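## Task

Switch the selector to JOB, then press keys so that the machine registers exactly 45, 34, 33, 54, 43, 53, 55, 35, 44, in that order, each once and nothing else. The key registered may differ from the key physically pressed, and only the registered one counts. The machine begins in TEACH mode, where presses are not counted but the registered key lights up (key names are printed under each key). JOB cannot be switched back to TEACH, and keys stop lighting up in JOB. Anything that stays done only because the robot is holding it at the end does not count.

## Robot and tools

Robot: two 7-joint arms, left_arm and right_arm, each with a parallel gripper. The names do not refer to image sides; left_arm sits on the +y side of the scene.

Frame: one shared scene frame, origin on the table surface midway between the arms, +x pointing out over the table, +z up. Result lines give each gripper's end_effector_position (metres) and end_effector_quat_wxyz in this frame; the reported position can be off, more so when the arm is stretched far. end_effector_position is the point between the pads when closed; fingers point along gripper +z and open along gripper y. Closed fingertips extend about 33 mm past that point, open ones about 9 mm, and closing pushes the tips roughly 24 mm further out, so leave clearance above surfaces.

Tool execute_actions, argument actions: a list holding zero or one item. Empty list: just report state (with pictures). An item with rows (1 to 15 rows) and optional steps (4 to 15, default 15): each row is held for one control step of 1/30 s; if rows run out, the final row repeats. An item with only steps (1 to 300): a wait, no new command, lasting that many steps counted from the previous result. Optional pictures true adds camera images; otherwise images appear only for empty-list calls.

Each row is one list of 20 numbers covering both arms, always all 20 even if one arm is idle: left_arm first (7 joint targets, then gripper position, force_limit, speed), then right_arm in the same 10-number layout. Joint numbers are absolute target angles in radians, in the same order as the Joint positions line: waist -2.744 to 2.744, shoulder -1.784 to 1.784, upper arm roll -2.901 to 2.901, elbow -3.042 to -0.152, forearm roll -2.807 to 2.807, wrist pitch 0.544 to 4.517, wrist roll -3.016 to 3.016. A call is rejected (nothing sent) if any target exceeds a range end by over 0.018 rad and is further out than that joint's current angle. True ends may sit up to 0.018 rad either side of these; targets past the true end are clipped there and a joint sent to its limit line may appear (possibly referring to an earlier action).

Gripper numbers are each in [-1, 1] and are absolute commands, not offsets. position: +1 fully open (140 mm gap), about -0.8 pads touch, -1 closes until blocked. force_limit: roughly 14 N at -1, 60 N at 0, 107 N at +1. speed: gap rate about 30 mm/s at -1, 140 at 0, 250 at +1. To leave a gripper unchanged, repeat its previous three numbers; a 0 is a real command.

Motion limits: each joint's sent target is capped to a lead over its measured angle (0.248 rad for waist, shoulder, upper arm roll and elbow; 0.677 forearm roll; 0.715 wrist pitch; 1.54 wrist roll), and if a step's targets would move the gripper over 70 mm from where it is, all that arm's targets are pulled back proportionally. Far moves therefore take several calls.

Timing: the result is produced 4 steps before the action ends; those last steps run afterward while the next reply is being written. Between calls the arms keep heading to the last row's targets until they have nearly stopped (slow or blocked counts) or a step is HELD; fingers already moving keep moving.

Result lines: state line per arm; Joint positions and Joint velocities (rad, rad/s) per arm; Joint torques (drive output, nonzero even in free air, with offsets and noise) and External joint torques (estimated outside load incl. friction and held weight, or no reading). object_status: 0 moving, 1 blocked while opening, 2 blocked while closing (a grip), 3 reached target or pads met. position_measured is in counts: 3 fully open, 230 pads closed, not linear. HELD marks steps where all or part of a row was not sent. joint command not followed means the clearance check altered or blocked joint targets; the rest of the row still applied. MOTOR HOT warns of overheating.

Tool zoom_image: camera (cam_high 672x504, cam_low 672x504, cam_left_wrist 616x616, cam_right_wrist 616x616) and region [x0, y0, x1, y1] in pixels of that camera's latest image, origin top-left, at most 504x504. Useful for reading key labels and which key is lit.

Tool finished_scene: scene, the number of the current scene. It ends that scene irreversibly, reports success, and gives the next scene's goal. Replying without any tool call ends everything.

Strategy: in TEACH, press keys and watch which one lights to map physical presses to registered keys; then turn the selector to JOB and enter the sequence exactly once each. Press gently with a fingertip.

Avoid: torque over a joint's load limit (waist, shoulder 35 N m; upper arm roll 32; elbow 30; forearm roll, wrist pitch, wrist roll 12) or outside force of 40 N on an arm, its tool or load; either halts that arm for 10 s and drops the rest of the call. Overheating applies brakes until cool. Do not let the arms collide or press on each other. Avoid drops, slips, slams, hard hits and heavy pushing, and extra or repeated key presses in JOB.

Each tool is called after "Request:" as name(argument=value, ...), one argument or row to a line, values as JSON.

## Session

Request:
execute_actions(
  actions=[],
)

Scene clock: 0.00 s of 4800.00 s.
left_arm: end_effector_position=(+0.6025, +0.2398, +0.4109) position_measured=3 object_status=3 end_effector_quat_wxyz=(-0.003, +0.896, -0.444, -0.009) | right_arm: end_effector_position=(+0.5141, -0.4850, +0.1003) position_measured=3 object_status=3 end_effector_quat_wxyz=(-0.015, +0.434, +0.901, +0.017)
Joint positions: left_arm=[-0.011  0.002 -0.    -1.57   0.011  1.556 -0.802] | right_arm=[-0.126  0.12  -0.001 -2.246  0.055  2.342  2.203]
Joint velocities: left_arm=[ 0.001  0.001  0.001  0.001  0.    -0.     0.001] | right_arm=[ 0.     0.     0.001 -0.001 -0.     0.     0.001]
Joint torques (N m, as the joint torque sensors report them, + toward a larger angle): no reading
External joint torques (N m, as the arm's controller estimates them; a push from outside toward a larger angle lowers the number): no reading

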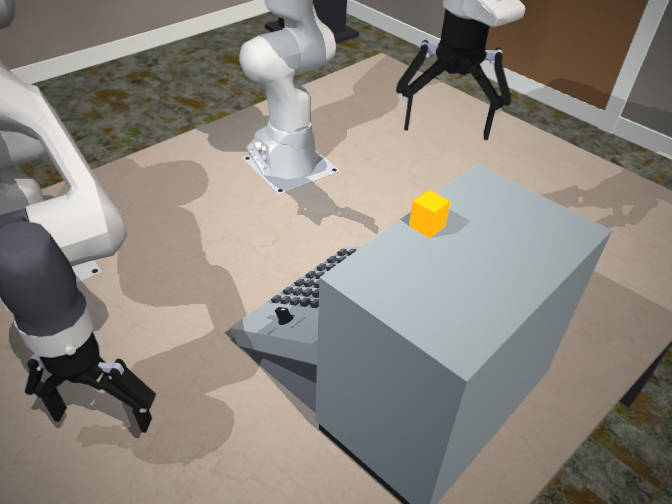

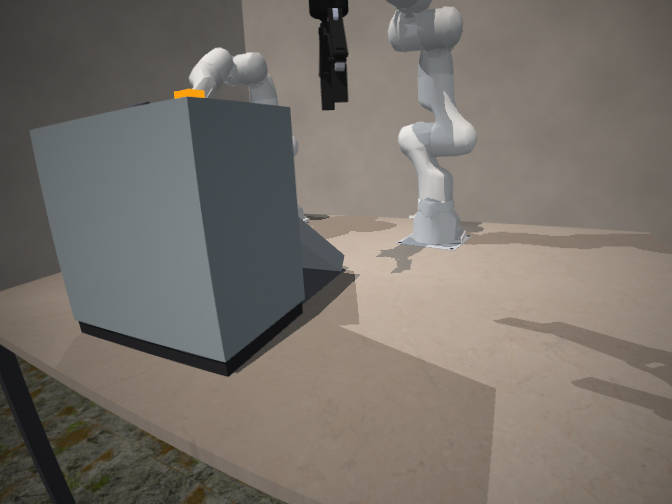

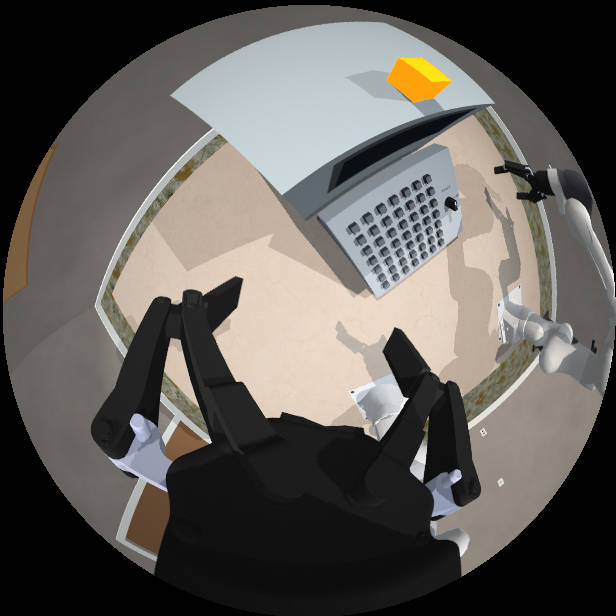

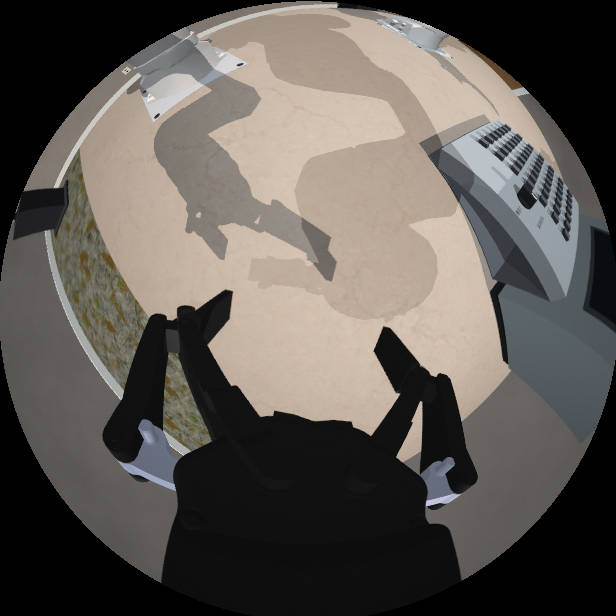

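Request:
execute_actions(
  actions=[
    {"rows":[[1.549,-0.162,0.167,-2.636,-0.826,1.544,-1.079,1,0,0,-0.126,-0.1,0,-1.9,0,1.8,2.2,-1,0,1]],"steps":15},
  ],
)

Request:
execute_actions(
  actions=[
    {"steps":20},
  ],
)

Request:
execute_actions(
  actions=[
    {"rows":[[1.549,-0.162,0.167,-2.636,-0.826,1.544,-1.079,1,0,0,0.73,0.0,0,-1.8,0,1.8,2.2,-1,0,1]],"steps":15},
  ],
)

Request:
execute_actions(
  actions=[
    {"steps":25},
  ],
)

Request:
execute_actions(
  actions=[
    {"rows":[[1.549,-0.162,0.167,-2.636,-0.826,1.544,-1.079,1,0,0,0.73,0.40,0,-1.42,0,1.82,2.2,-1,0,1]],"steps":15},
  ],
)

Request:
execute_actions(
  actions=[
    {"steps":25},
  ],
  pictures=true,
)

Scene clock: 0.77 s of 4800.00 s.
left_arm: end_effector_position=(+0.4599, +0.3882, +0.2806) position_measured=3 object_status=3 end_effector_quat_wxyz=(+0.456, +0.875, +0.165, +0.010) | right_arm: end_effector_position=(+0.5543, -0.5001, +0.3237) position_measured=135 object_status=0 end_effector_quat_wxyz=(+0.054, +0.418, +0.907, +0.018)
Joint positions: left_arm=[ 0.709 -0.152  0.173 -2.302 -0.754  1.558 -0.978] | right_arm=[-0.126 -0.085 -0.001 -1.93   0.014  1.958  2.203]
Joint velocities: left_arm=[ 1.745  0.011  0.099 -1.732 -0.378 -0.026 -0.238] | right_arm=[-0.001 -0.482  0.001  0.572 -0.084 -0.885  0.001]
Joint torques (N m, as the joint torque sensors report them, + toward a larger angle): left_arm=[ -6.39 -29.07  -8.68  27.02  -3.01  -0.79  -0.23] | right_arm=[ -0.28 -13.58   1.91  14.43  -0.06   0.79  -0.18]
External joint torques (N m, as the arm's controller estimates them; a push from outside toward a larger angle lowers the number): left_arm=[ 2.83 -0.57 -0.23 -2.49 -1.01 -0.29 -0.33] | right_arm=[-0.33 -0.55  1.94  1.19 -0.73 -0.47 -0.19]
Steps of this call (steps 1 to 12: nothing new was sent; steps 13 to 23: the first 11 steps of this action). Readings (joint positions | what the end effector reports):
13: left_arm=[0.012 -0.033 0.011 -1.633 -0.109 1.569 -0.826] | right_arm=[-0.126 0.114 -0.001 -2.232 0.051 2.305 2.203] | left_arm position_measured=3 object_status=3 | right_arm position_measured=3 object_status=0
14: left_arm=[0.070 -0.077 0.041 -1.711 -0.272 1.563 -0.851] | right_arm=[-0.126 0.097 -0.001 -2.208 0.047 2.268 2.203] | left_arm position_measured=3 object_status=3 | right_arm position_measured=14 object_status=0
16: left_arm=[0.223 -0.134 0.108 -1.858 -0.508 1.559 -0.895] | right_arm=[-0.126 0.054 -0.001 -2.148 0.040 2.203 2.203] | left_arm position_measured=3 object_status=3 | right_arm position_measured=41 object_status=0
20: left_arm=[0.520 -0.151 0.169 -2.122 -0.697 1.559 -0.951] | right_arm=[-0.126 -0.027 -0.001 -2.014 0.025 2.070 2.203] | left_arm position_measured=3 object_status=3 | right_arm position_measured=95 object_status=0
23: the state above

Scene clock: 1.43 s of 4800.00 s.
left_arm: end_effector_position=(+0.2960, +0.5327, +0.2153) position_measured=3 object_status=3 end_effector_quat_wxyz=(+0.544, +0.618, +0.556, +0.113) | right_arm: end_effector_position=(+0.5170, -0.4942, +0.3312) position_measured=233 object_status=3 end_effector_quat_wxyz=(+0.003, +0.417, +0.909, +0.002)
Joint positions: left_arm=[ 1.546 -0.16   0.17  -2.633 -0.822  1.548 -1.062] | right_arm=[-0.126 -0.1   -0.001 -1.899  0.003  1.805  2.203]
Joint velocities: left_arm=[ 0.01  -0.    -0.016 -0.005 -0.005 -0.006 -0.036] | right_arm=[-0.001  0.002 -0.     0.     0.    -0.018  0.   ]
Joint torques (N m, as the joint torque sensors report them, + toward a larger angle): left_arm=[  1.89 -19.46  -2.38  16.16  -1.51  -1.36  -0.3 ] | right_arm=[ -0.08 -29.31   1.7   24.57   0.12   2.22  -0.16]
External joint torques (N m, as the arm's controller estimates them; a push from outside toward a larger angle lowers the number): left_arm=[ 1.88  0.02 -1.96 -1.25 -0.72 -0.44 -0.33] | right_arm=[-0.02 -0.72  1.85  0.21 -0.72 -0.21 -0.16]
Kept back: nothing.
Steps of this call (steps 1 to 4: the last 4 steps of your previous action; steps 5 to 20: the robot went on to your last target). Readings (joint positions | what the end effector reports):
1: left_arm=[0.772 -0.152 0.173 -2.362 -0.766 1.558 -0.986] | right_arm=[-0.126 -0.098 -0.001 -1.915 0.011 1.931 2.203] | left_arm position_measured=3 object_status=3 | right_arm position_measured=149 object_status=0
2: left_arm=[0.835 -0.153 0.173 -2.423 -0.777 1.557 -0.993] | right_arm=[-0.126 -0.107 -0.001 -1.905 0.010 1.909 2.203] | left_arm position_measured=3 object_status=3 | right_arm position_measured=162 object_status=0
4: left_arm=[0.984 -0.152 0.168 -2.539 -0.795 1.554 -1.008] | right_arm=[-0.126 -0.111 -0.001 -1.898 0.007 1.876 2.203] | left_arm position_measured=3 object_status=3 | right_arm position_measured=189 object_status=0
8: left_arm=[1.298 -0.150 0.169 -2.621 -0.812 1.550 -1.032] | right_arm=[-0.126 -0.103 -0.001 -1.899 0.005 1.835 2.203] | left_arm position_measured=3 object_status=3 | right_arm position_measured=233 object_status=0
20: the state above

Scene clock: 1.80 s of 4800.00 s.
left_arm: end_effector_position=(+0.2962, +0.5325, +0.2155) position_measured=3 object_status=3 end_effector_quat_wxyz=(+0.545, +0.616, +0.558, +0.111) | right_arm: end_effector_position=(+0.5500, -0.2954, +0.3224) position_measured=233 object_status=3 end_effector_quat_wxyz=(-0.001, +0.242, +0.970, +0.000)
Joint positions: left_arm=[ 1.547 -0.16   0.169 -2.634 -0.823  1.548 -1.07 ] | right_arm=[ 0.251 -0.013 -0.008 -1.819  0.001  1.803  2.203]
Joint velocities: left_arm=[ 0.     0.001 -0.001  0.    -0.001 -0.001 -0.012] | right_arm=[ 1.06   0.09   0.082  0.072 -0.    -0.     0.001]
Joint torques (N m, as the joint torque sensors report them, + toward a larger angle): left_arm=[  1.76 -19.55  -1.9   16.86  -1.65  -1.37  -0.27] | right_arm=[ -2.11 -34.38  -0.78  26.16   0.74   2.2   -0.13]
External joint torques (N m, as the arm's controller estimates them; a push from outside toward a larger angle lowers the number): left_arm=[ 1.82 -0.12 -1.41 -0.53 -0.85 -0.44 -0.3 ] | right_arm=[ 1.74 -0.35  1.78  1.91 -0.11 -0.02 -0.13]
Steps of this call (steps 1 to 11: the first 11 steps of this action). Readings (joint positions | what the end effector reports):
1: left_arm=[1.546 -0.160 0.169 -2.633 -0.823 1.548 -1.064] | right_arm=[-0.104 -0.091 -0.013 -1.886 0.002 1.803 2.203] | left_arm position_measured=3 object_status=3 | right_arm position_measured=233 object_status=3
2: left_arm=[1.546 -0.160 0.169 -2.633 -0.823 1.548 -1.065] | right_arm=[-0.074 -0.078 -0.017 -1.871 0.001 1.803 2.203] | left_arm position_measured=3 object_status=3 | right_arm position_measured=233 object_status=3
4: left_arm=[1.547 -0.160 0.169 -2.633 -0.823 1.548 -1.066] | right_arm=[-0.005 -0.056 -0.017 -1.851 0.001 1.803 2.203] | left_arm position_measured=3 object_status=3 | right_arm position_measured=233 object_status=3
8: left_arm=[1.547 -0.160 0.169 -2.634 -0.823 1.548 -1.069] | right_arm=[0.139 -0.026 -0.011 -1.828 0.001 1.803 2.203] | left_arm position_measured=3 object_status=3 | right_arm position_measured=233 object_status=3
11: the state above

Scene clock: 2.63 s of 4800.00 s.
left_arm: end_effector_position=(+0.2962, +0.5324, +0.2155) position_measured=3 object_status=3 end_effector_quat_wxyz=(+0.545, +0.615, +0.559, +0.110) | right_arm: end_effector_position=(+0.4512, -0.0414, +0.3227) position_measured=233 object_status=3 end_effector_quat_wxyz=(-0.000, -0.000, +1.000, +0.001)
Joint positions: left_arm=[ 1.547 -0.16   0.169 -2.634 -0.823  1.547 -1.073] | right_arm=[ 0.731  0.     0.002 -1.802  0.001  1.802  2.203]
Joint velocities: left_arm=[ 0.     0.     0.     0.001  0.     0.    -0.001] | right_arm=[-0.    -0.001 -0.     0.001  0.001 -0.001  0.001]
Joint torques (N m, as the joint torque sensors report them, + toward a larger angle): left_arm=[  2.11 -19.65  -1.44  16.73  -1.71  -1.4   -0.26] | right_arm=[ -0.83 -33.5   -0.34  26.37   0.59   2.14  -0.18]
External joint torques (N m, as the arm's controller estimates them; a push from outside toward a larger angle lowers the number): left_arm=[ 2.13 -0.13 -0.99 -0.74 -0.91 -0.47 -0.29] | right_arm=[-0.89 -1.25 -0.39  1.97 -0.25 -0.27 -0.18]
Kept back: nothing.
Steps of this call (steps 1 to 4: the last 4 steps of your previous action; steps 5 to 25: the robot went on to your last target). Readings (joint positions | what the end effector reports):
1: left_arm=[1.547 -0.160 0.169 -2.634 -0.823 1.548 -1.071] | right_arm=[0.288 -0.011 -0.007 -1.816 0.001 1.803 2.203] | left_arm position_measured=3 object_status=3 | right_arm position_measured=233 object_status=3
2: left_arm=[1.547 -0.160 0.169 -2.634 -0.823 1.548 -1.071] | right_arm=[0.325 -0.008 -0.006 -1.814 0.001 1.803 2.203] | left_arm position_measured=3 object_status=3 | right_arm position_measured=233 object_status=3
4: left_arm=[1.547 -0.160 0.169 -2.634 -0.823 1.548 -1.071] | right_arm=[0.401 -0.005 -0.005 -1.811 0.001 1.803 2.203] | left_arm position_measured=3 object_status=3 | right_arm position_measured=233 object_status=3
8: left_arm=[1.547 -0.160 0.169 -2.634 -0.823 1.548 -1.072] | right_arm=[0.552 -0.001 -0.003 -1.807 0.001 1.803 2.203] | left_arm position_measured=3 object_status=3 | right_arm position_measured=233 object_status=3
25: the state above

Scene clock: 3.00 s of 4800.00 s.
left_arm: end_effector_position=(+0.2962, +0.5324, +0.2155) position_measured=3 object_status=3 end_effector_quat_wxyz=(+0.545, +0.615, +0.559, +0.110) | right_arm: end_effector_position=(+0.5376, +0.0218, +0.2439) position_measured=233 object_status=3 end_effector_quat_wxyz=(-0.014, -0.000, +1.000, -0.009)
Joint positions: left_arm=[ 1.547 -0.16   0.169 -2.634 -0.823  1.547 -1.074] | right_arm=[ 0.732  0.408  0.002 -1.439  0.001  1.813  2.203]
Joint velocities: left_arm=[ 0.001  0.001 -0.001 -0.001 -0.     0.     0.001] | right_arm=[ 0.     0.098  0.003  0.109 -0.001  0.006  0.001]
Joint torques (N m, as the joint torque sensors report them, + toward a larger angle): left_arm=[  2.12 -19.39  -1.7   16.63  -1.63  -1.45  -0.25] | right_arm=[ -1.16 -58.02   0.24  31.8    0.63   3.28  -0.22]
External joint torques (N m, as the arm's controller estimates them; a push from outside toward a larger angle lowers the number): left_arm=[ 2.15  0.03 -1.24 -0.72 -0.84 -0.52 -0.28] | right_arm=[-1.22 -2.17 -0.3   2.24 -0.32  0.42 -0.22]
Steps of this call (steps 1 to 11: the first 11 steps of this action). Readings (joint positions | what the end effector reports):
1: left_arm=[1.547 -0.160 0.169 -2.634 -0.823 1.547 -1.073] | right_arm=[0.732 0.038 0.002 -1.747 0.001 1.787 2.203] | left_arm position_measured=3 object_status=3 | right_arm position_measured=233 object_status=3
2: left_arm=[1.547 -0.160 0.169 -2.634 -0.823 1.547 -1.073] | right_arm=[0.732 0.093 0.002 -1.678 0.001 1.794 2.203] | left_arm position_measured=3 object_status=3 | right_arm position_measured=233 object_status=3
4: left_arm=[1.547 -0.160 0.169 -2.634 -0.823 1.547 -1.073] | right_arm=[0.732 0.208 0.002 -1.557 0.001 1.804 2.203] | left_arm position_measured=3 object_status=3 | right_arm position_measured=233 object_status=3
8: left_arm=[1.547 -0.160 0.169 -2.634 -0.823 1.547 -1.074] | right_arm=[0.732 0.374 0.002 -1.453 0.001 1.813 2.203] | left_arm position_measured=3 object_status=3 | right_arm position_measured=233 object_status=3
11: the state above

Scene clock: 3.83 s of 4800.00 s.
left_arm: end_effector_position=(+0.2962, +0.5324, +0.2155) position_measured=3 object_status=3 end_effector_quat_wxyz=(+0.545, +0.615, +0.559, +0.110) | right_arm: end_effector_position=(+0.5443, +0.0267, +0.2585) position_measured=233 object_status=3 end_effector_quat_wxyz=(-0.001, -0.000, +1.000, -0.000)
Joint positions: left_arm=[ 1.547 -0.16   0.169 -2.634 -0.823  1.547 -1.074] | right_arm=[ 0.732  0.399  0.002 -1.421  0.001  1.818  2.203]
Joint velocities: left_arm=[ 0.001 -0.001  0.     0.001  0.001  0.001  0.002] | right_arm=[-0.     0.    -0.     0.     0.001 -0.001  0.   ]
Joint torques (N m, as the joint torque sensors report them, + toward a larger angle): left_arm=[  2.3  -19.34  -1.13  16.88  -1.6   -1.41  -0.23] | right_arm=[ -1.08 -46.18   0.27  25.55   0.65   2.78  -0.2 ]
External joint torques (N m, as the arm's controller estimates them; a push from outside toward a larger angle lowers the number): left_arm=[ 2.29  0.16 -0.71 -0.55 -0.81 -0.49 -0.26] | right_arm=[-1.06 -1.38 -0.11  1.26 -0.18  0.38 -0.2 ]
Kept back: nothing.
Steps of this call (steps 1 to 4: the last 4 steps of your previous action; steps 5 to 25: the robot went on to your last target). Readings (joint positions | what the end effector reports):
1: left_arm=[1.547 -0.160 0.169 -2.634 -0.823 1.547 -1.074] | right_arm=[0.732 0.409 0.002 -1.435 0.001 1.814 2.203] | left_arm position_measured=3 object_status=3 | right_arm position_measured=233 object_status=3
2: left_arm=[1.547 -0.160 0.169 -2.634 -0.823 1.547 -1.074] | right_arm=[0.732 0.408 0.002 -1.432 0.001 1.814 2.203] | left_arm position_measured=3 object_status=3 | right_arm position_measured=233 object_status=3
4: left_arm=[1.547 -0.160 0.169 -2.634 -0.823 1.547 -1.074] | right_arm=[0.732 0.404 0.002 -1.426 0.001 1.816 2.203] | left_arm position_measured=3 object_status=3 | right_arm position_measured=233 object_status=3
8: left_arm=[1.547 -0.160 0.169 -2.634 -0.823 1.547 -1.074] | right_arm=[0.732 0.399 0.002 -1.421 0.001 1.817 2.203] | left_arm position_measured=3 object_status=3 | right_arm position_measured=233 object_status=3
25: the state above

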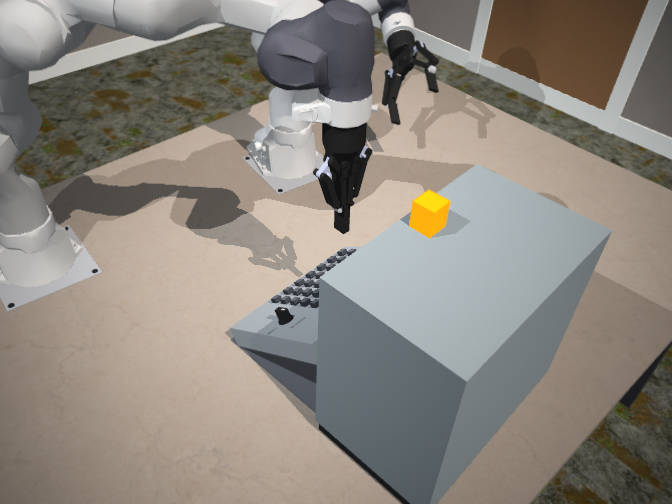

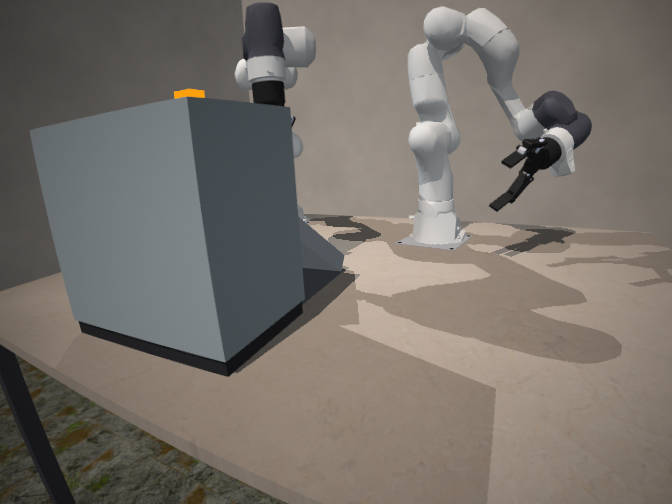

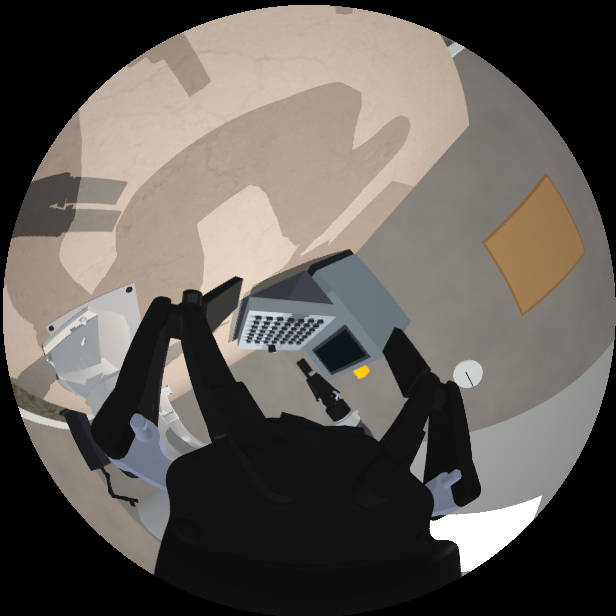

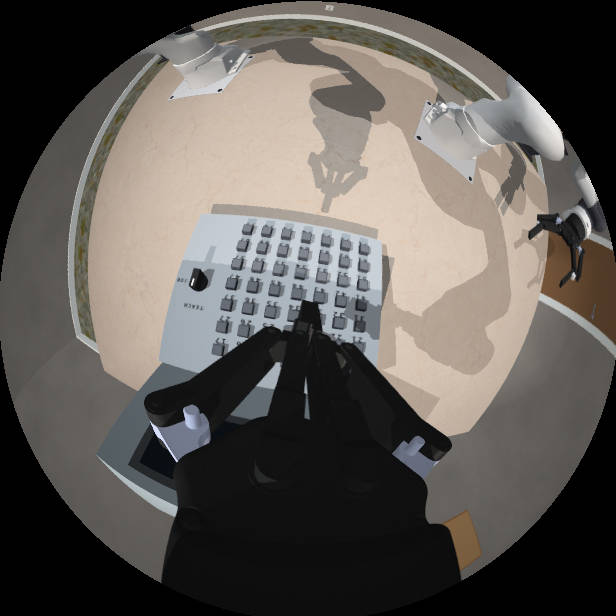

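Request:
execute_actions(
  actions=[
    {"rows":[[1.547,-0.16,0.169,-2.634,-0.823,1.547,-1.074,1,0,0,0.73,0.44,0,-1.50,0,1.94,2.2,-1,0,1]],"steps":15},
  ],
)

Request:
execute_actions(
  actions=[
    {"steps":12},
  ],
  pictures=true,
)

Request:
zoom_image(
  camera="cam_right_wrist",
  region=[130,160,450,380],
)

Scene clock: 4.40 s of 4800.00 s.
left_arm: end_effector_position=(+0.2962, +0.5324, +0.2155) position_measured=3 object_status=3 end_effector_quat_wxyz=(+0.545, +0.615, +0.559, +0.110) | right_arm: end_effector_position=(+0.5441, +0.0265, +0.1977) position_measured=233 object_status=3 end_effector_quat_wxyz=(-0.010, -0.000, +1.000, -0.006)
Joint positions: left_arm=[ 1.547 -0.16   0.169 -2.634 -0.823  1.547 -1.074] | right_arm=[ 0.732  0.445  0.002 -1.502  0.001  1.923  2.203]
Joint velocities: left_arm=[ 0.001 -0.     0.    -0.001 -0.001 -0.     0.001] | right_arm=[-0.001 -0.046 -0.001 -0.001  0.001  0.091  0.   ]
Joint torques (N m, as the joint torque sensors report them, + toward a larger angle): left_arm=[  0.8  -18.15  -0.26  17.87  -0.84  -1.     0.03] | right_arm=[ -0.96 -49.35   0.31  25.87   0.59   2.67  -0.21]
External joint torques (N m, as the arm's controller estimates them; a push from outside toward a larger angle lowers the number): left_arm=[ 0.79  1.35  0.17  0.48 -0.04 -0.07  0.  ] | right_arm=[-0.88 -3.14 -0.08  1.36 -0.21  0.34 -0.21]
Steps of this call (steps 1 to 6: the robot went on to your last target; steps 7 to 17: the first 11 steps of this action). Readings (joint positions | what the end effector reports):
7: left_arm=[1.547 -0.160 0.169 -2.634 -0.823 1.547 -1.074] | right_arm=[0.732 0.398 0.002 -1.435 0.001 1.839 2.203] | left_arm position_measured=3 object_status=3 | right_arm position_measured=233 object_status=3
8: left_arm=[1.547 -0.160 0.169 -2.634 -0.823 1.547 -1.074] | right_arm=[0.732 0.403 0.002 -1.452 0.001 1.858 2.203] | left_arm position_measured=3 object_status=3 | right_arm position_measured=233 object_status=3
10: left_arm=[1.547 -0.160 0.169 -2.634 -0.823 1.547 -1.074] | right_arm=[0.732 0.424 0.002 -1.478 0.001 1.884 2.203] | left_arm position_measured=3 object_status=3 | right_arm position_measured=233 object_status=3
14: left_arm=[1.547 -0.160 0.169 -2.634 -0.823 1.547 -1.074] | right_arm=[0.732 0.447 0.002 -1.501 0.001 1.912 2.203] | left_arm position_measured=3 object_status=3 | right_arm position_measured=233 object_status=3
17: the state above

Scene clock: 4.80 s of 4800.00 s.
left_arm: end_effector_position=(+0.2962, +0.5324, +0.2155) position_measured=3 object_status=3 end_effector_quat_wxyz=(+0.545, +0.615, +0.559, +0.110) | right_arm: end_effector_position=(+0.5483, +0.0296, +0.2025) position_measured=233 object_status=3 end_effector_quat_wxyz=(-0.002, -0.000, +1.000, -0.001)
Joint positions: left_arm=[ 1.547 -0.16   0.169 -2.634 -0.823  1.547 -1.074] | right_arm=[ 0.732  0.44   0.002 -1.501  0.001  1.937  2.203]
Joint velocities: left_arm=[ 0.001 -0.     0.    -0.001 -0.001 -0.     0.   ] | right_arm=[ 0.    -0.001  0.001  0.001  0.     0.007  0.001]
Joint torques (N m, as the joint torque sensors report them, + toward a larger angle): left_arm=[  0.99 -18.38  -0.53  17.76  -0.88  -0.97  -0.01] | right_arm=[ -1.08 -48.06  -0.01  25.59   0.61   2.81  -0.2 ]
External joint torques (N m, as the arm's controller estimates them; a push from outside toward a larger angle lowers the number): left_arm=[ 0.97  1.07 -0.12  0.4  -0.1  -0.04 -0.04] | right_arm=[-1.09 -2.07 -0.45  1.35 -0.2   0.41 -0.2 ]
Kept back: nothing.
Steps of this call (steps 1 to 4: the last 4 steps of your previous action; steps 5 to 12: the robot went on to your last target). Readings (joint positions | what the end effector reports):
1: left_arm=[1.547 -0.160 0.169 -2.634 -0.823 1.547 -1.074] | right_arm=[0.732 0.444 0.002 -1.502 0.001 1.926 2.203] | left_arm position_measured=3 object_status=3 | right_arm position_measured=233 object_status=3
2: left_arm=[1.547 -0.160 0.169 -2.634 -0.823 1.547 -1.074] | right_arm=[0.732 0.443 0.002 -1.501 0.001 1.928 2.203] | left_arm position_measured=3 object_status=3 | right_arm position_measured=233 object_status=3
4: left_arm=[1.547 -0.160 0.169 -2.634 -0.823 1.547 -1.074] | right_arm=[0.732 0.441 0.002 -1.501 0.001 1.931 2.203] | left_arm position_measured=3 object_status=3 | right_arm position_measured=233 object_status=3
8: left_arm=[1.547 -0.160 0.169 -2.634 -0.823 1.547 -1.074] | right_arm=[0.732 0.440 0.002 -1.501 0.001 1.935 2.203] | left_arm position_measured=3 object_status=3 | right_arm position_measured=233 object_status=3
12: the state above

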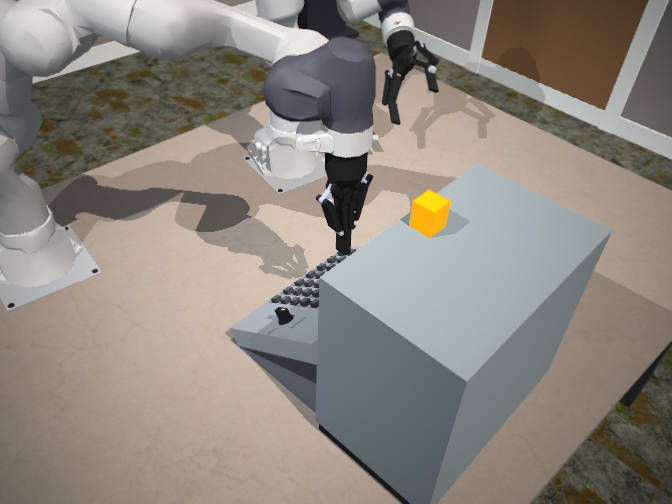

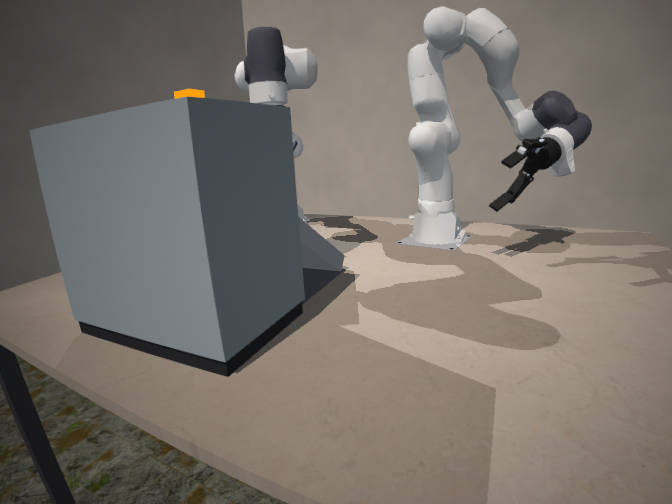

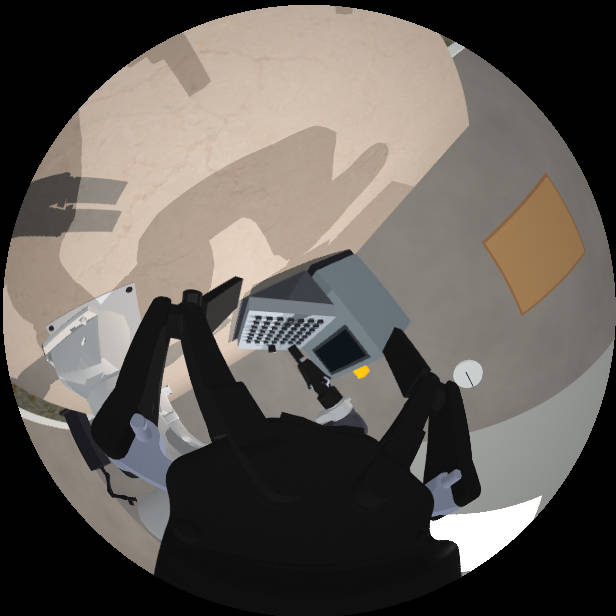

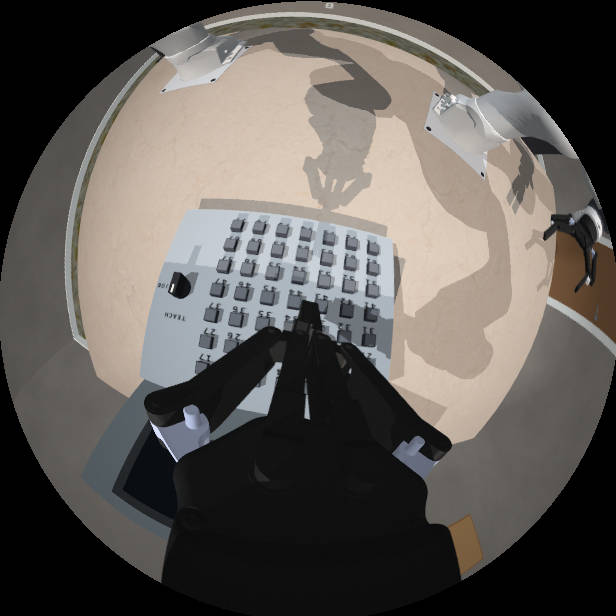

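Region (130, 160, 450, 380) of cam_right_wrist's 616x616 image, scaled by 1.575, with more detail than that image has; it fills the top 346 rows of this view, and the rest is white.

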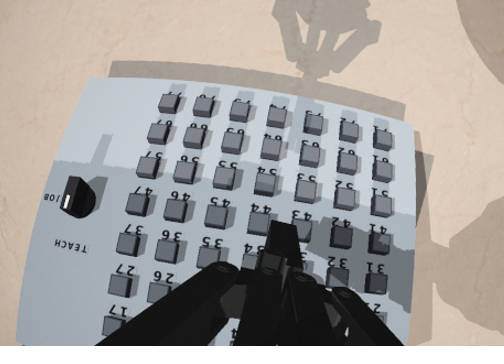

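Request:
execute_actions(
  actions=[
    {"rows":[[1.547,-0.16,0.169,-2.634,-0.823,1.547,-1.074,1,0,0,0.717,0.428,0,-1.57,0,1.998,2.19,-1,0,1]],"steps":15},
  ],
)

Request:
execute_actions(
  actions=[
    {"steps":12},
  ],
  pictures=true,
)

Request:
zoom_image(
  camera="cam_right_wrist",
  region=[130,160,450,380],
)

Scene clock: 5.37 s of 4800.00 s.
left_arm: end_effector_position=(+0.2962, +0.5324, +0.2155) position_measured=3 object_status=3 end_effector_quat_wxyz=(+0.545, +0.615, +0.559, +0.110) | right_arm: end_effector_position=(+0.5472, +0.0170, +0.1823) position_measured=233 object_status=3 end_effector_quat_wxyz=(-0.004, +0.004, +1.000, -0.002)
Joint positions: left_arm=[ 1.547 -0.16   0.169 -2.634 -0.823  1.547 -1.074] | right_arm=[ 0.718  0.43   0.001 -1.568  0.001  1.989  2.198]
Joint velocities: left_arm=[-0.001 -0.001 -0.    -0.001  0.    -0.    -0.   ] | right_arm=[ 0.001 -0.009  0.     0.    -0.001  0.043 -0.01 ]
Joint torques (N m, as the joint torque sensors report them, + toward a larger angle): left_arm=[  0.91 -18.03  -0.52  17.69  -0.9   -0.92   0.05] | right_arm=[ -0.75 -48.29   0.87  23.36   0.6    2.74  -0.38]
External joint torques (N m, as the arm's controller estimates them; a push from outside toward a larger angle lowers the number): left_arm=[ 0.97  1.43 -0.04  0.38 -0.11  0.03  0.02] | right_arm=[-0.77 -2.42  0.44 -0.91 -0.18  0.33 -0.38]
Steps of this call (steps 1 to 6: the robot went on to your last target; steps 7 to 17: the first 11 steps of this action). Readings (joint positions | what the end effector reports):
7: left_arm=[1.547 -0.160 0.169 -2.634 -0.823 1.547 -1.074] | right_arm=[0.730 0.434 0.002 -1.517 0.001 1.949 2.202] | left_arm position_measured=3 object_status=3 | right_arm position_measured=233 object_status=3
8: left_arm=[1.547 -0.160 0.169 -2.634 -0.823 1.547 -1.074] | right_arm=[0.728 0.430 0.002 -1.533 0.001 1.957 2.202] | left_arm position_measured=3 object_status=3 | right_arm position_measured=233 object_status=3
10: left_arm=[1.547 -0.160 0.169 -2.634 -0.823 1.547 -1.074] | right_arm=[0.723 0.429 0.002 -1.553 0.001 1.969 2.200] | left_arm position_measured=3 object_status=3 | right_arm position_measured=233 object_status=3
14: left_arm=[1.547 -0.160 0.169 -2.634 -0.823 1.547 -1.074] | right_arm=[0.718 0.431 0.001 -1.567 0.001 1.983 2.199] | left_arm position_measured=3 object_status=3 | right_arm position_measured=233 object_status=3
17: the state above

Scene clock: 5.77 s of 4800.00 s.
left_arm: end_effector_position=(+0.2962, +0.5324, +0.2155) position_measured=3 object_status=3 end_effector_quat_wxyz=(+0.545, +0.615, +0.559, +0.110) | right_arm: end_effector_position=(+0.5490, +0.0183, +0.1836) position_measured=233 object_status=3 end_effector_quat_wxyz=(-0.001, +0.003, +1.000, -0.000)
Joint positions: left_arm=[ 1.547 -0.16   0.169 -2.634 -0.823  1.547 -1.074] | right_arm=[ 0.718  0.429  0.001 -1.568  0.001  1.995  2.196]
Joint velocities: left_arm=[-0.     0.001  0.     0.     0.    -0.    -0.001] | right_arm=[ 0.     0.    -0.    -0.001 -0.002  0.004 -0.002]
Joint torques (N m, as the joint torque sensors report them, + toward a larger angle): left_arm=[  0.86 -18.37  -0.39  18.05  -0.83  -0.9    0.04] | right_arm=[ -0.75 -48.11   0.91  23.67   0.6    2.72  -0.3 ]
External joint torques (N m, as the arm's controller estimates them; a push from outside toward a larger angle lowers the number): left_arm=[ 0.88  1.08  0.07  0.65 -0.04  0.03  0.01] | right_arm=[-0.59 -2.67  0.63 -0.36 -0.18  0.33 -0.3 ]
Kept back: nothing.
Steps of this call (steps 1 to 4: the last 4 steps of your previous action; steps 5 to 12: the robot went on to your last target). Readings (joint positions | what the end effector reports):
1: left_arm=[1.547 -0.160 0.169 -2.634 -0.823 1.547 -1.074] | right_arm=[0.718 0.430 0.001 -1.568 0.001 1.990 2.198] | left_arm position_measured=3 object_status=3 | right_arm position_measured=233 object_status=3
2: left_arm=[1.547 -0.160 0.169 -2.634 -0.823 1.547 -1.074] | right_arm=[0.718 0.430 0.001 -1.568 0.001 1.991 2.197] | left_arm position_measured=3 object_status=3 | right_arm position_measured=233 object_status=3
4: left_arm=[1.547 -0.160 0.169 -2.634 -0.823 1.547 -1.074] | right_arm=[0.718 0.429 0.001 -1.568 0.001 1.993 2.197] | left_arm position_measured=3 object_status=3 | right_arm position_measured=233 object_status=3
8: left_arm=[1.547 -0.160 0.169 -2.634 -0.823 1.547 -1.074] | right_arm=[0.718 0.429 0.001 -1.568 0.001 1.995 2.196] | left_arm position_measured=3 object_status=3 | right_arm position_measured=233 object_status=3
12: the state above

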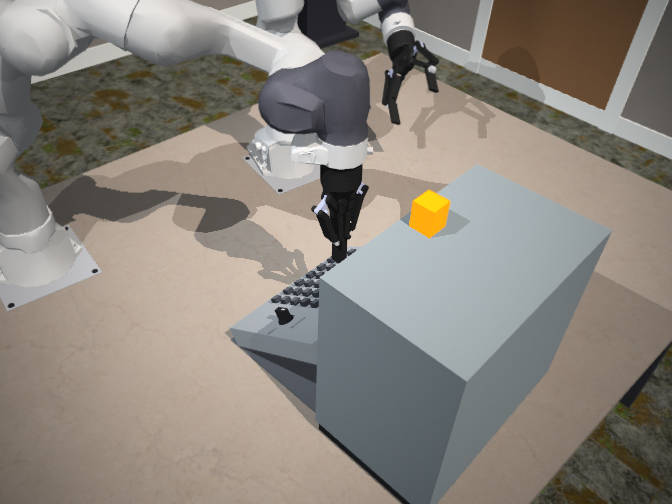

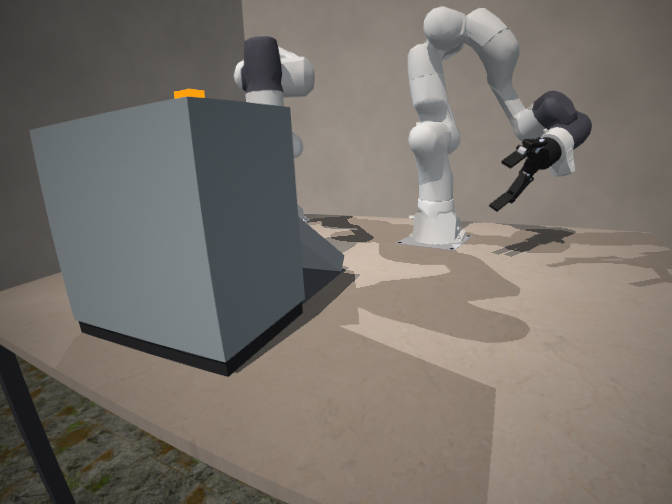

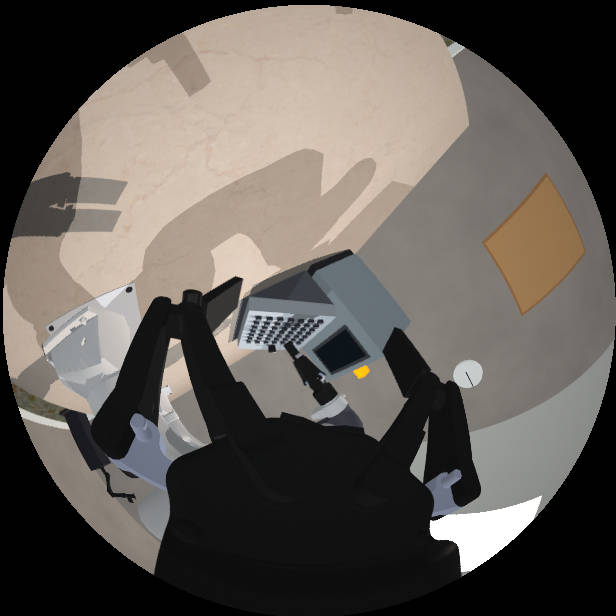

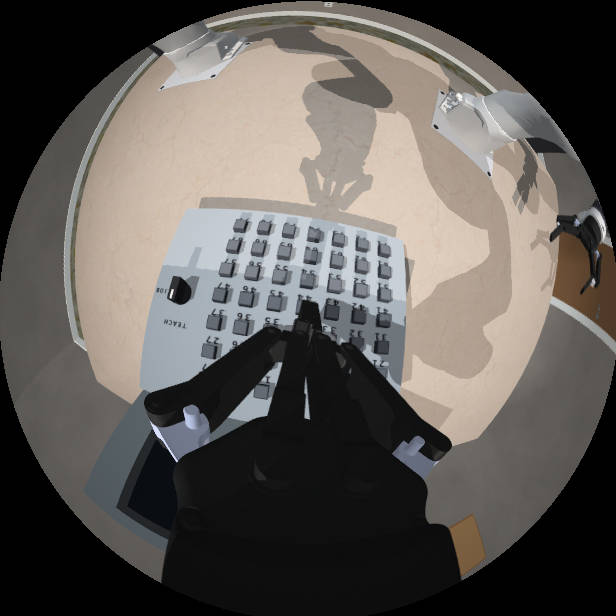

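Region (130, 160, 450, 380) of cam_right_wrist's 616x616 image, scaled by 1.575, with more detail than that image has; it fills the top 346 rows of this view, and the rest is white.

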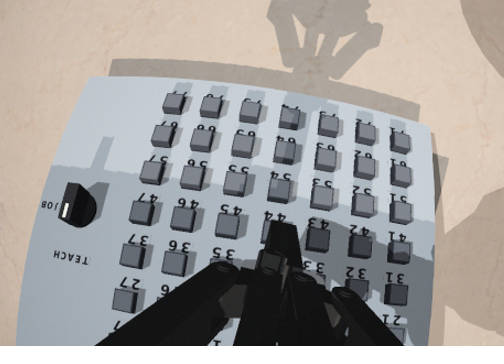

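Request:
execute_actions(
  actions=[
    {"rows":[[1.547,-0.16,0.169,-2.634,-0.823,1.547,-1.074,1,0,0,0.711,0.428,0,-1.608,0,2.036,2.185,-1,0,1]],"steps":15},
  ],
)

Request:
execute_actions(
  actions=[
    {"steps":12},
  ],
  pictures=true,
)

Request:
zoom_image(
  camera="cam_right_wrist",
  region=[130,160,450,380],
)

Scene clock: 6.33 s of 4800.00 s.
left_arm: end_effector_position=(+0.2962, +0.5324, +0.2155) position_measured=3 object_status=3 end_effector_quat_wxyz=(+0.545, +0.615, +0.559, +0.110) | right_arm: end_effector_position=(+0.5472, +0.0126, +0.1685) position_measured=233 object_status=3 end_effector_quat_wxyz=(-0.003, +0.004, +1.000, -0.001)
Joint positions: left_arm=[ 1.547 -0.16   0.169 -2.634 -0.823  1.547 -1.074] | right_arm=[ 0.713  0.429  0.001 -1.606  0.001  2.029  2.192]
Joint velocities: left_arm=[ 0.001 -0.002 -0.    -0.001  0.002 -0.001 -0.001] | right_arm=[ 0.001 -0.002  0.001 -0.     0.001  0.03  -0.005]
Joint torques (N m, as the joint torque sensors report them, + toward a larger angle): left_arm=[  0.8  -18.08  -0.37  18.51  -0.87  -0.93   0.02] | right_arm=[ -1.23 -48.06   0.58  23.64   0.6    2.75  -0.34]
External joint torques (N m, as the arm's controller estimates them; a push from outside toward a larger angle lowers the number): left_arm=[ 0.76  1.44  0.02  1.1  -0.08  0.   -0.01] | right_arm=[-1.32 -2.61  0.09 -0.33 -0.17  0.36 -0.34]
Steps of this call (steps 1 to 6: the robot went on to your last target; steps 7 to 17: the first 11 steps of this action). Readings (joint positions | what the end effector reports):
7: left_arm=[1.547 -0.160 0.169 -2.634 -0.823 1.547 -1.074] | right_arm=[0.718 0.426 0.001 -1.577 0.001 2.003 2.195] | left_arm position_measured=3 object_status=3 | right_arm position_measured=233 object_status=3
8: left_arm=[1.547 -0.160 0.169 -2.634 -0.823 1.547 -1.074] | right_arm=[0.717 0.425 0.001 -1.586 0.001 2.009 2.195] | left_arm position_measured=3 object_status=3 | right_arm position_measured=233 object_status=3
10: left_arm=[1.547 -0.160 0.169 -2.634 -0.823 1.547 -1.074] | right_arm=[0.715 0.427 0.001 -1.598 0.001 2.017 2.194] | left_arm position_measured=3 object_status=3 | right_arm position_measured=233 object_status=3
14: left_arm=[1.547 -0.160 0.169 -2.634 -0.823 1.547 -1.074] | right_arm=[0.713 0.429 0.001 -1.606 0.001 2.026 2.193] | left_arm position_measured=3 object_status=3 | right_arm position_measured=233 object_status=3
17: the state above

Scene clock: 6.73 s of 4800.00 s.
left_arm: end_effector_position=(+0.2962, +0.5324, +0.2155) position_measured=3 object_status=3 end_effector_quat_wxyz=(+0.545, +0.615, +0.559, +0.110) | right_arm: end_effector_position=(+0.5483, +0.0134, +0.1690) position_measured=233 object_status=3 end_effector_quat_wxyz=(-0.001, +0.003, +1.000, -0.000)
Joint positions: left_arm=[ 1.547 -0.16   0.169 -2.634 -0.823  1.547 -1.074] | right_arm=[ 0.713  0.429  0.001 -1.606  0.001  2.034  2.191]
Joint velocities: left_arm=[-0.001 -0.001  0.001  0.001  0.    -0.001  0.001] | right_arm=[ 0.     0.001 -0.    -0.001 -0.001  0.003 -0.001]
Joint torques (N m, as the joint torque sensors report them, + toward a larger angle): left_arm=[  0.81 -18.18   0.08  18.09  -0.88  -0.86   0.01] | right_arm=[ -1.22 -47.94   0.67  23.78   0.57   2.82  -0.27]
External joint torques (N m, as the arm's controller estimates them; a push from outside toward a larger angle lowers the number): left_arm=[ 0.81  1.32  0.5   0.67 -0.08  0.07 -0.02] | right_arm=[-1.15 -2.67  0.31 -0.11 -0.19  0.42 -0.27]
Kept back: nothing.
Steps of this call (steps 1 to 4: the last 4 steps of your previous action; steps 5 to 12: the robot went on to your last target). Readings (joint positions | what the end effector reports):
1: left_arm=[1.547 -0.160 0.169 -2.634 -0.823 1.547 -1.074] | right_arm=[0.713 0.429 0.001 -1.606 0.001 2.030 2.192] | left_arm position_measured=3 object_status=3 | right_arm position_measured=233 object_status=3
2: left_arm=[1.547 -0.160 0.169 -2.634 -0.823 1.547 -1.074] | right_arm=[0.713 0.429 0.001 -1.606 0.001 2.031 2.192] | left_arm position_measured=3 object_status=3 | right_arm position_measured=233 object_status=3
4: left_arm=[1.547 -0.160 0.169 -2.634 -0.823 1.547 -1.074] | right_arm=[0.713 0.429 0.001 -1.606 0.001 2.032 2.191] | left_arm position_measured=3 object_status=3 | right_arm position_measured=233 object_status=3
8: left_arm=[1.547 -0.160 0.169 -2.634 -0.823 1.547 -1.074] | right_arm=[0.713 0.429 0.001 -1.606 0.001 2.033 2.191] | left_arm position_measured=3 object_status=3 | right_arm position_measured=233 object_status=3
12: the state above

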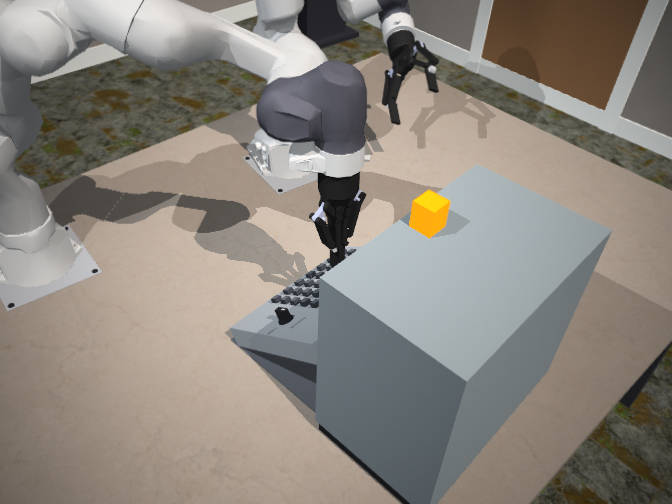

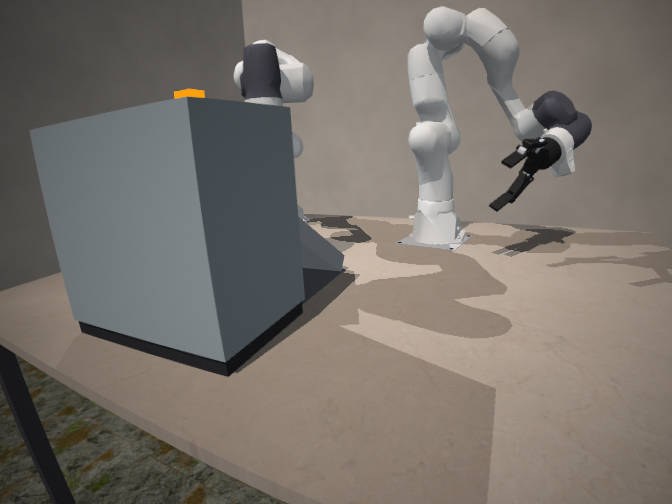

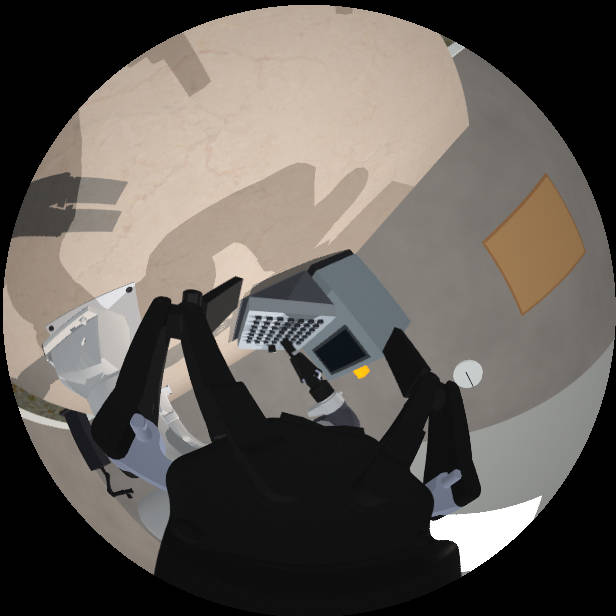

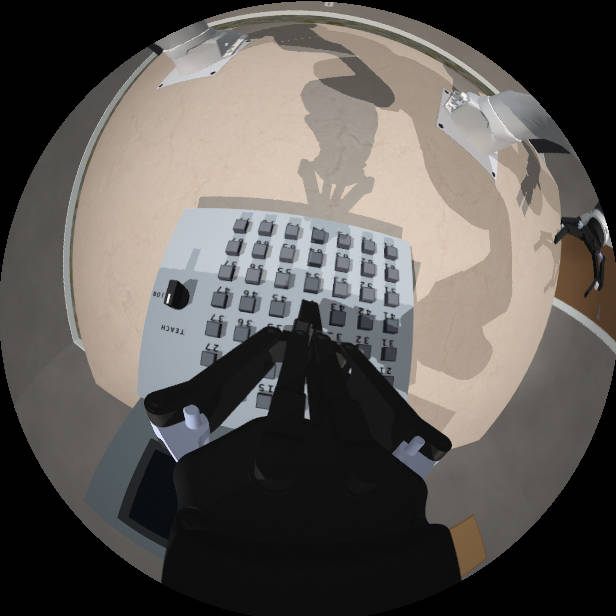

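Region (130, 160, 450, 380) of cam_right_wrist's 616x616 image, scaled by 1.575, with more detail than that image has; it fills the top 346 rows of this view, and the rest is white.

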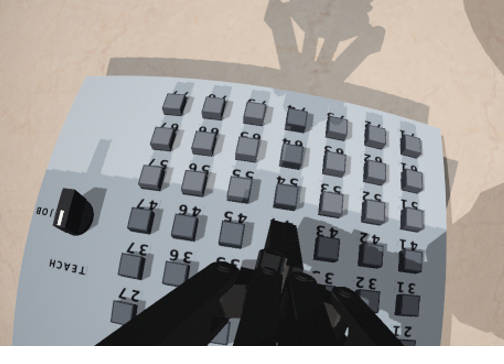

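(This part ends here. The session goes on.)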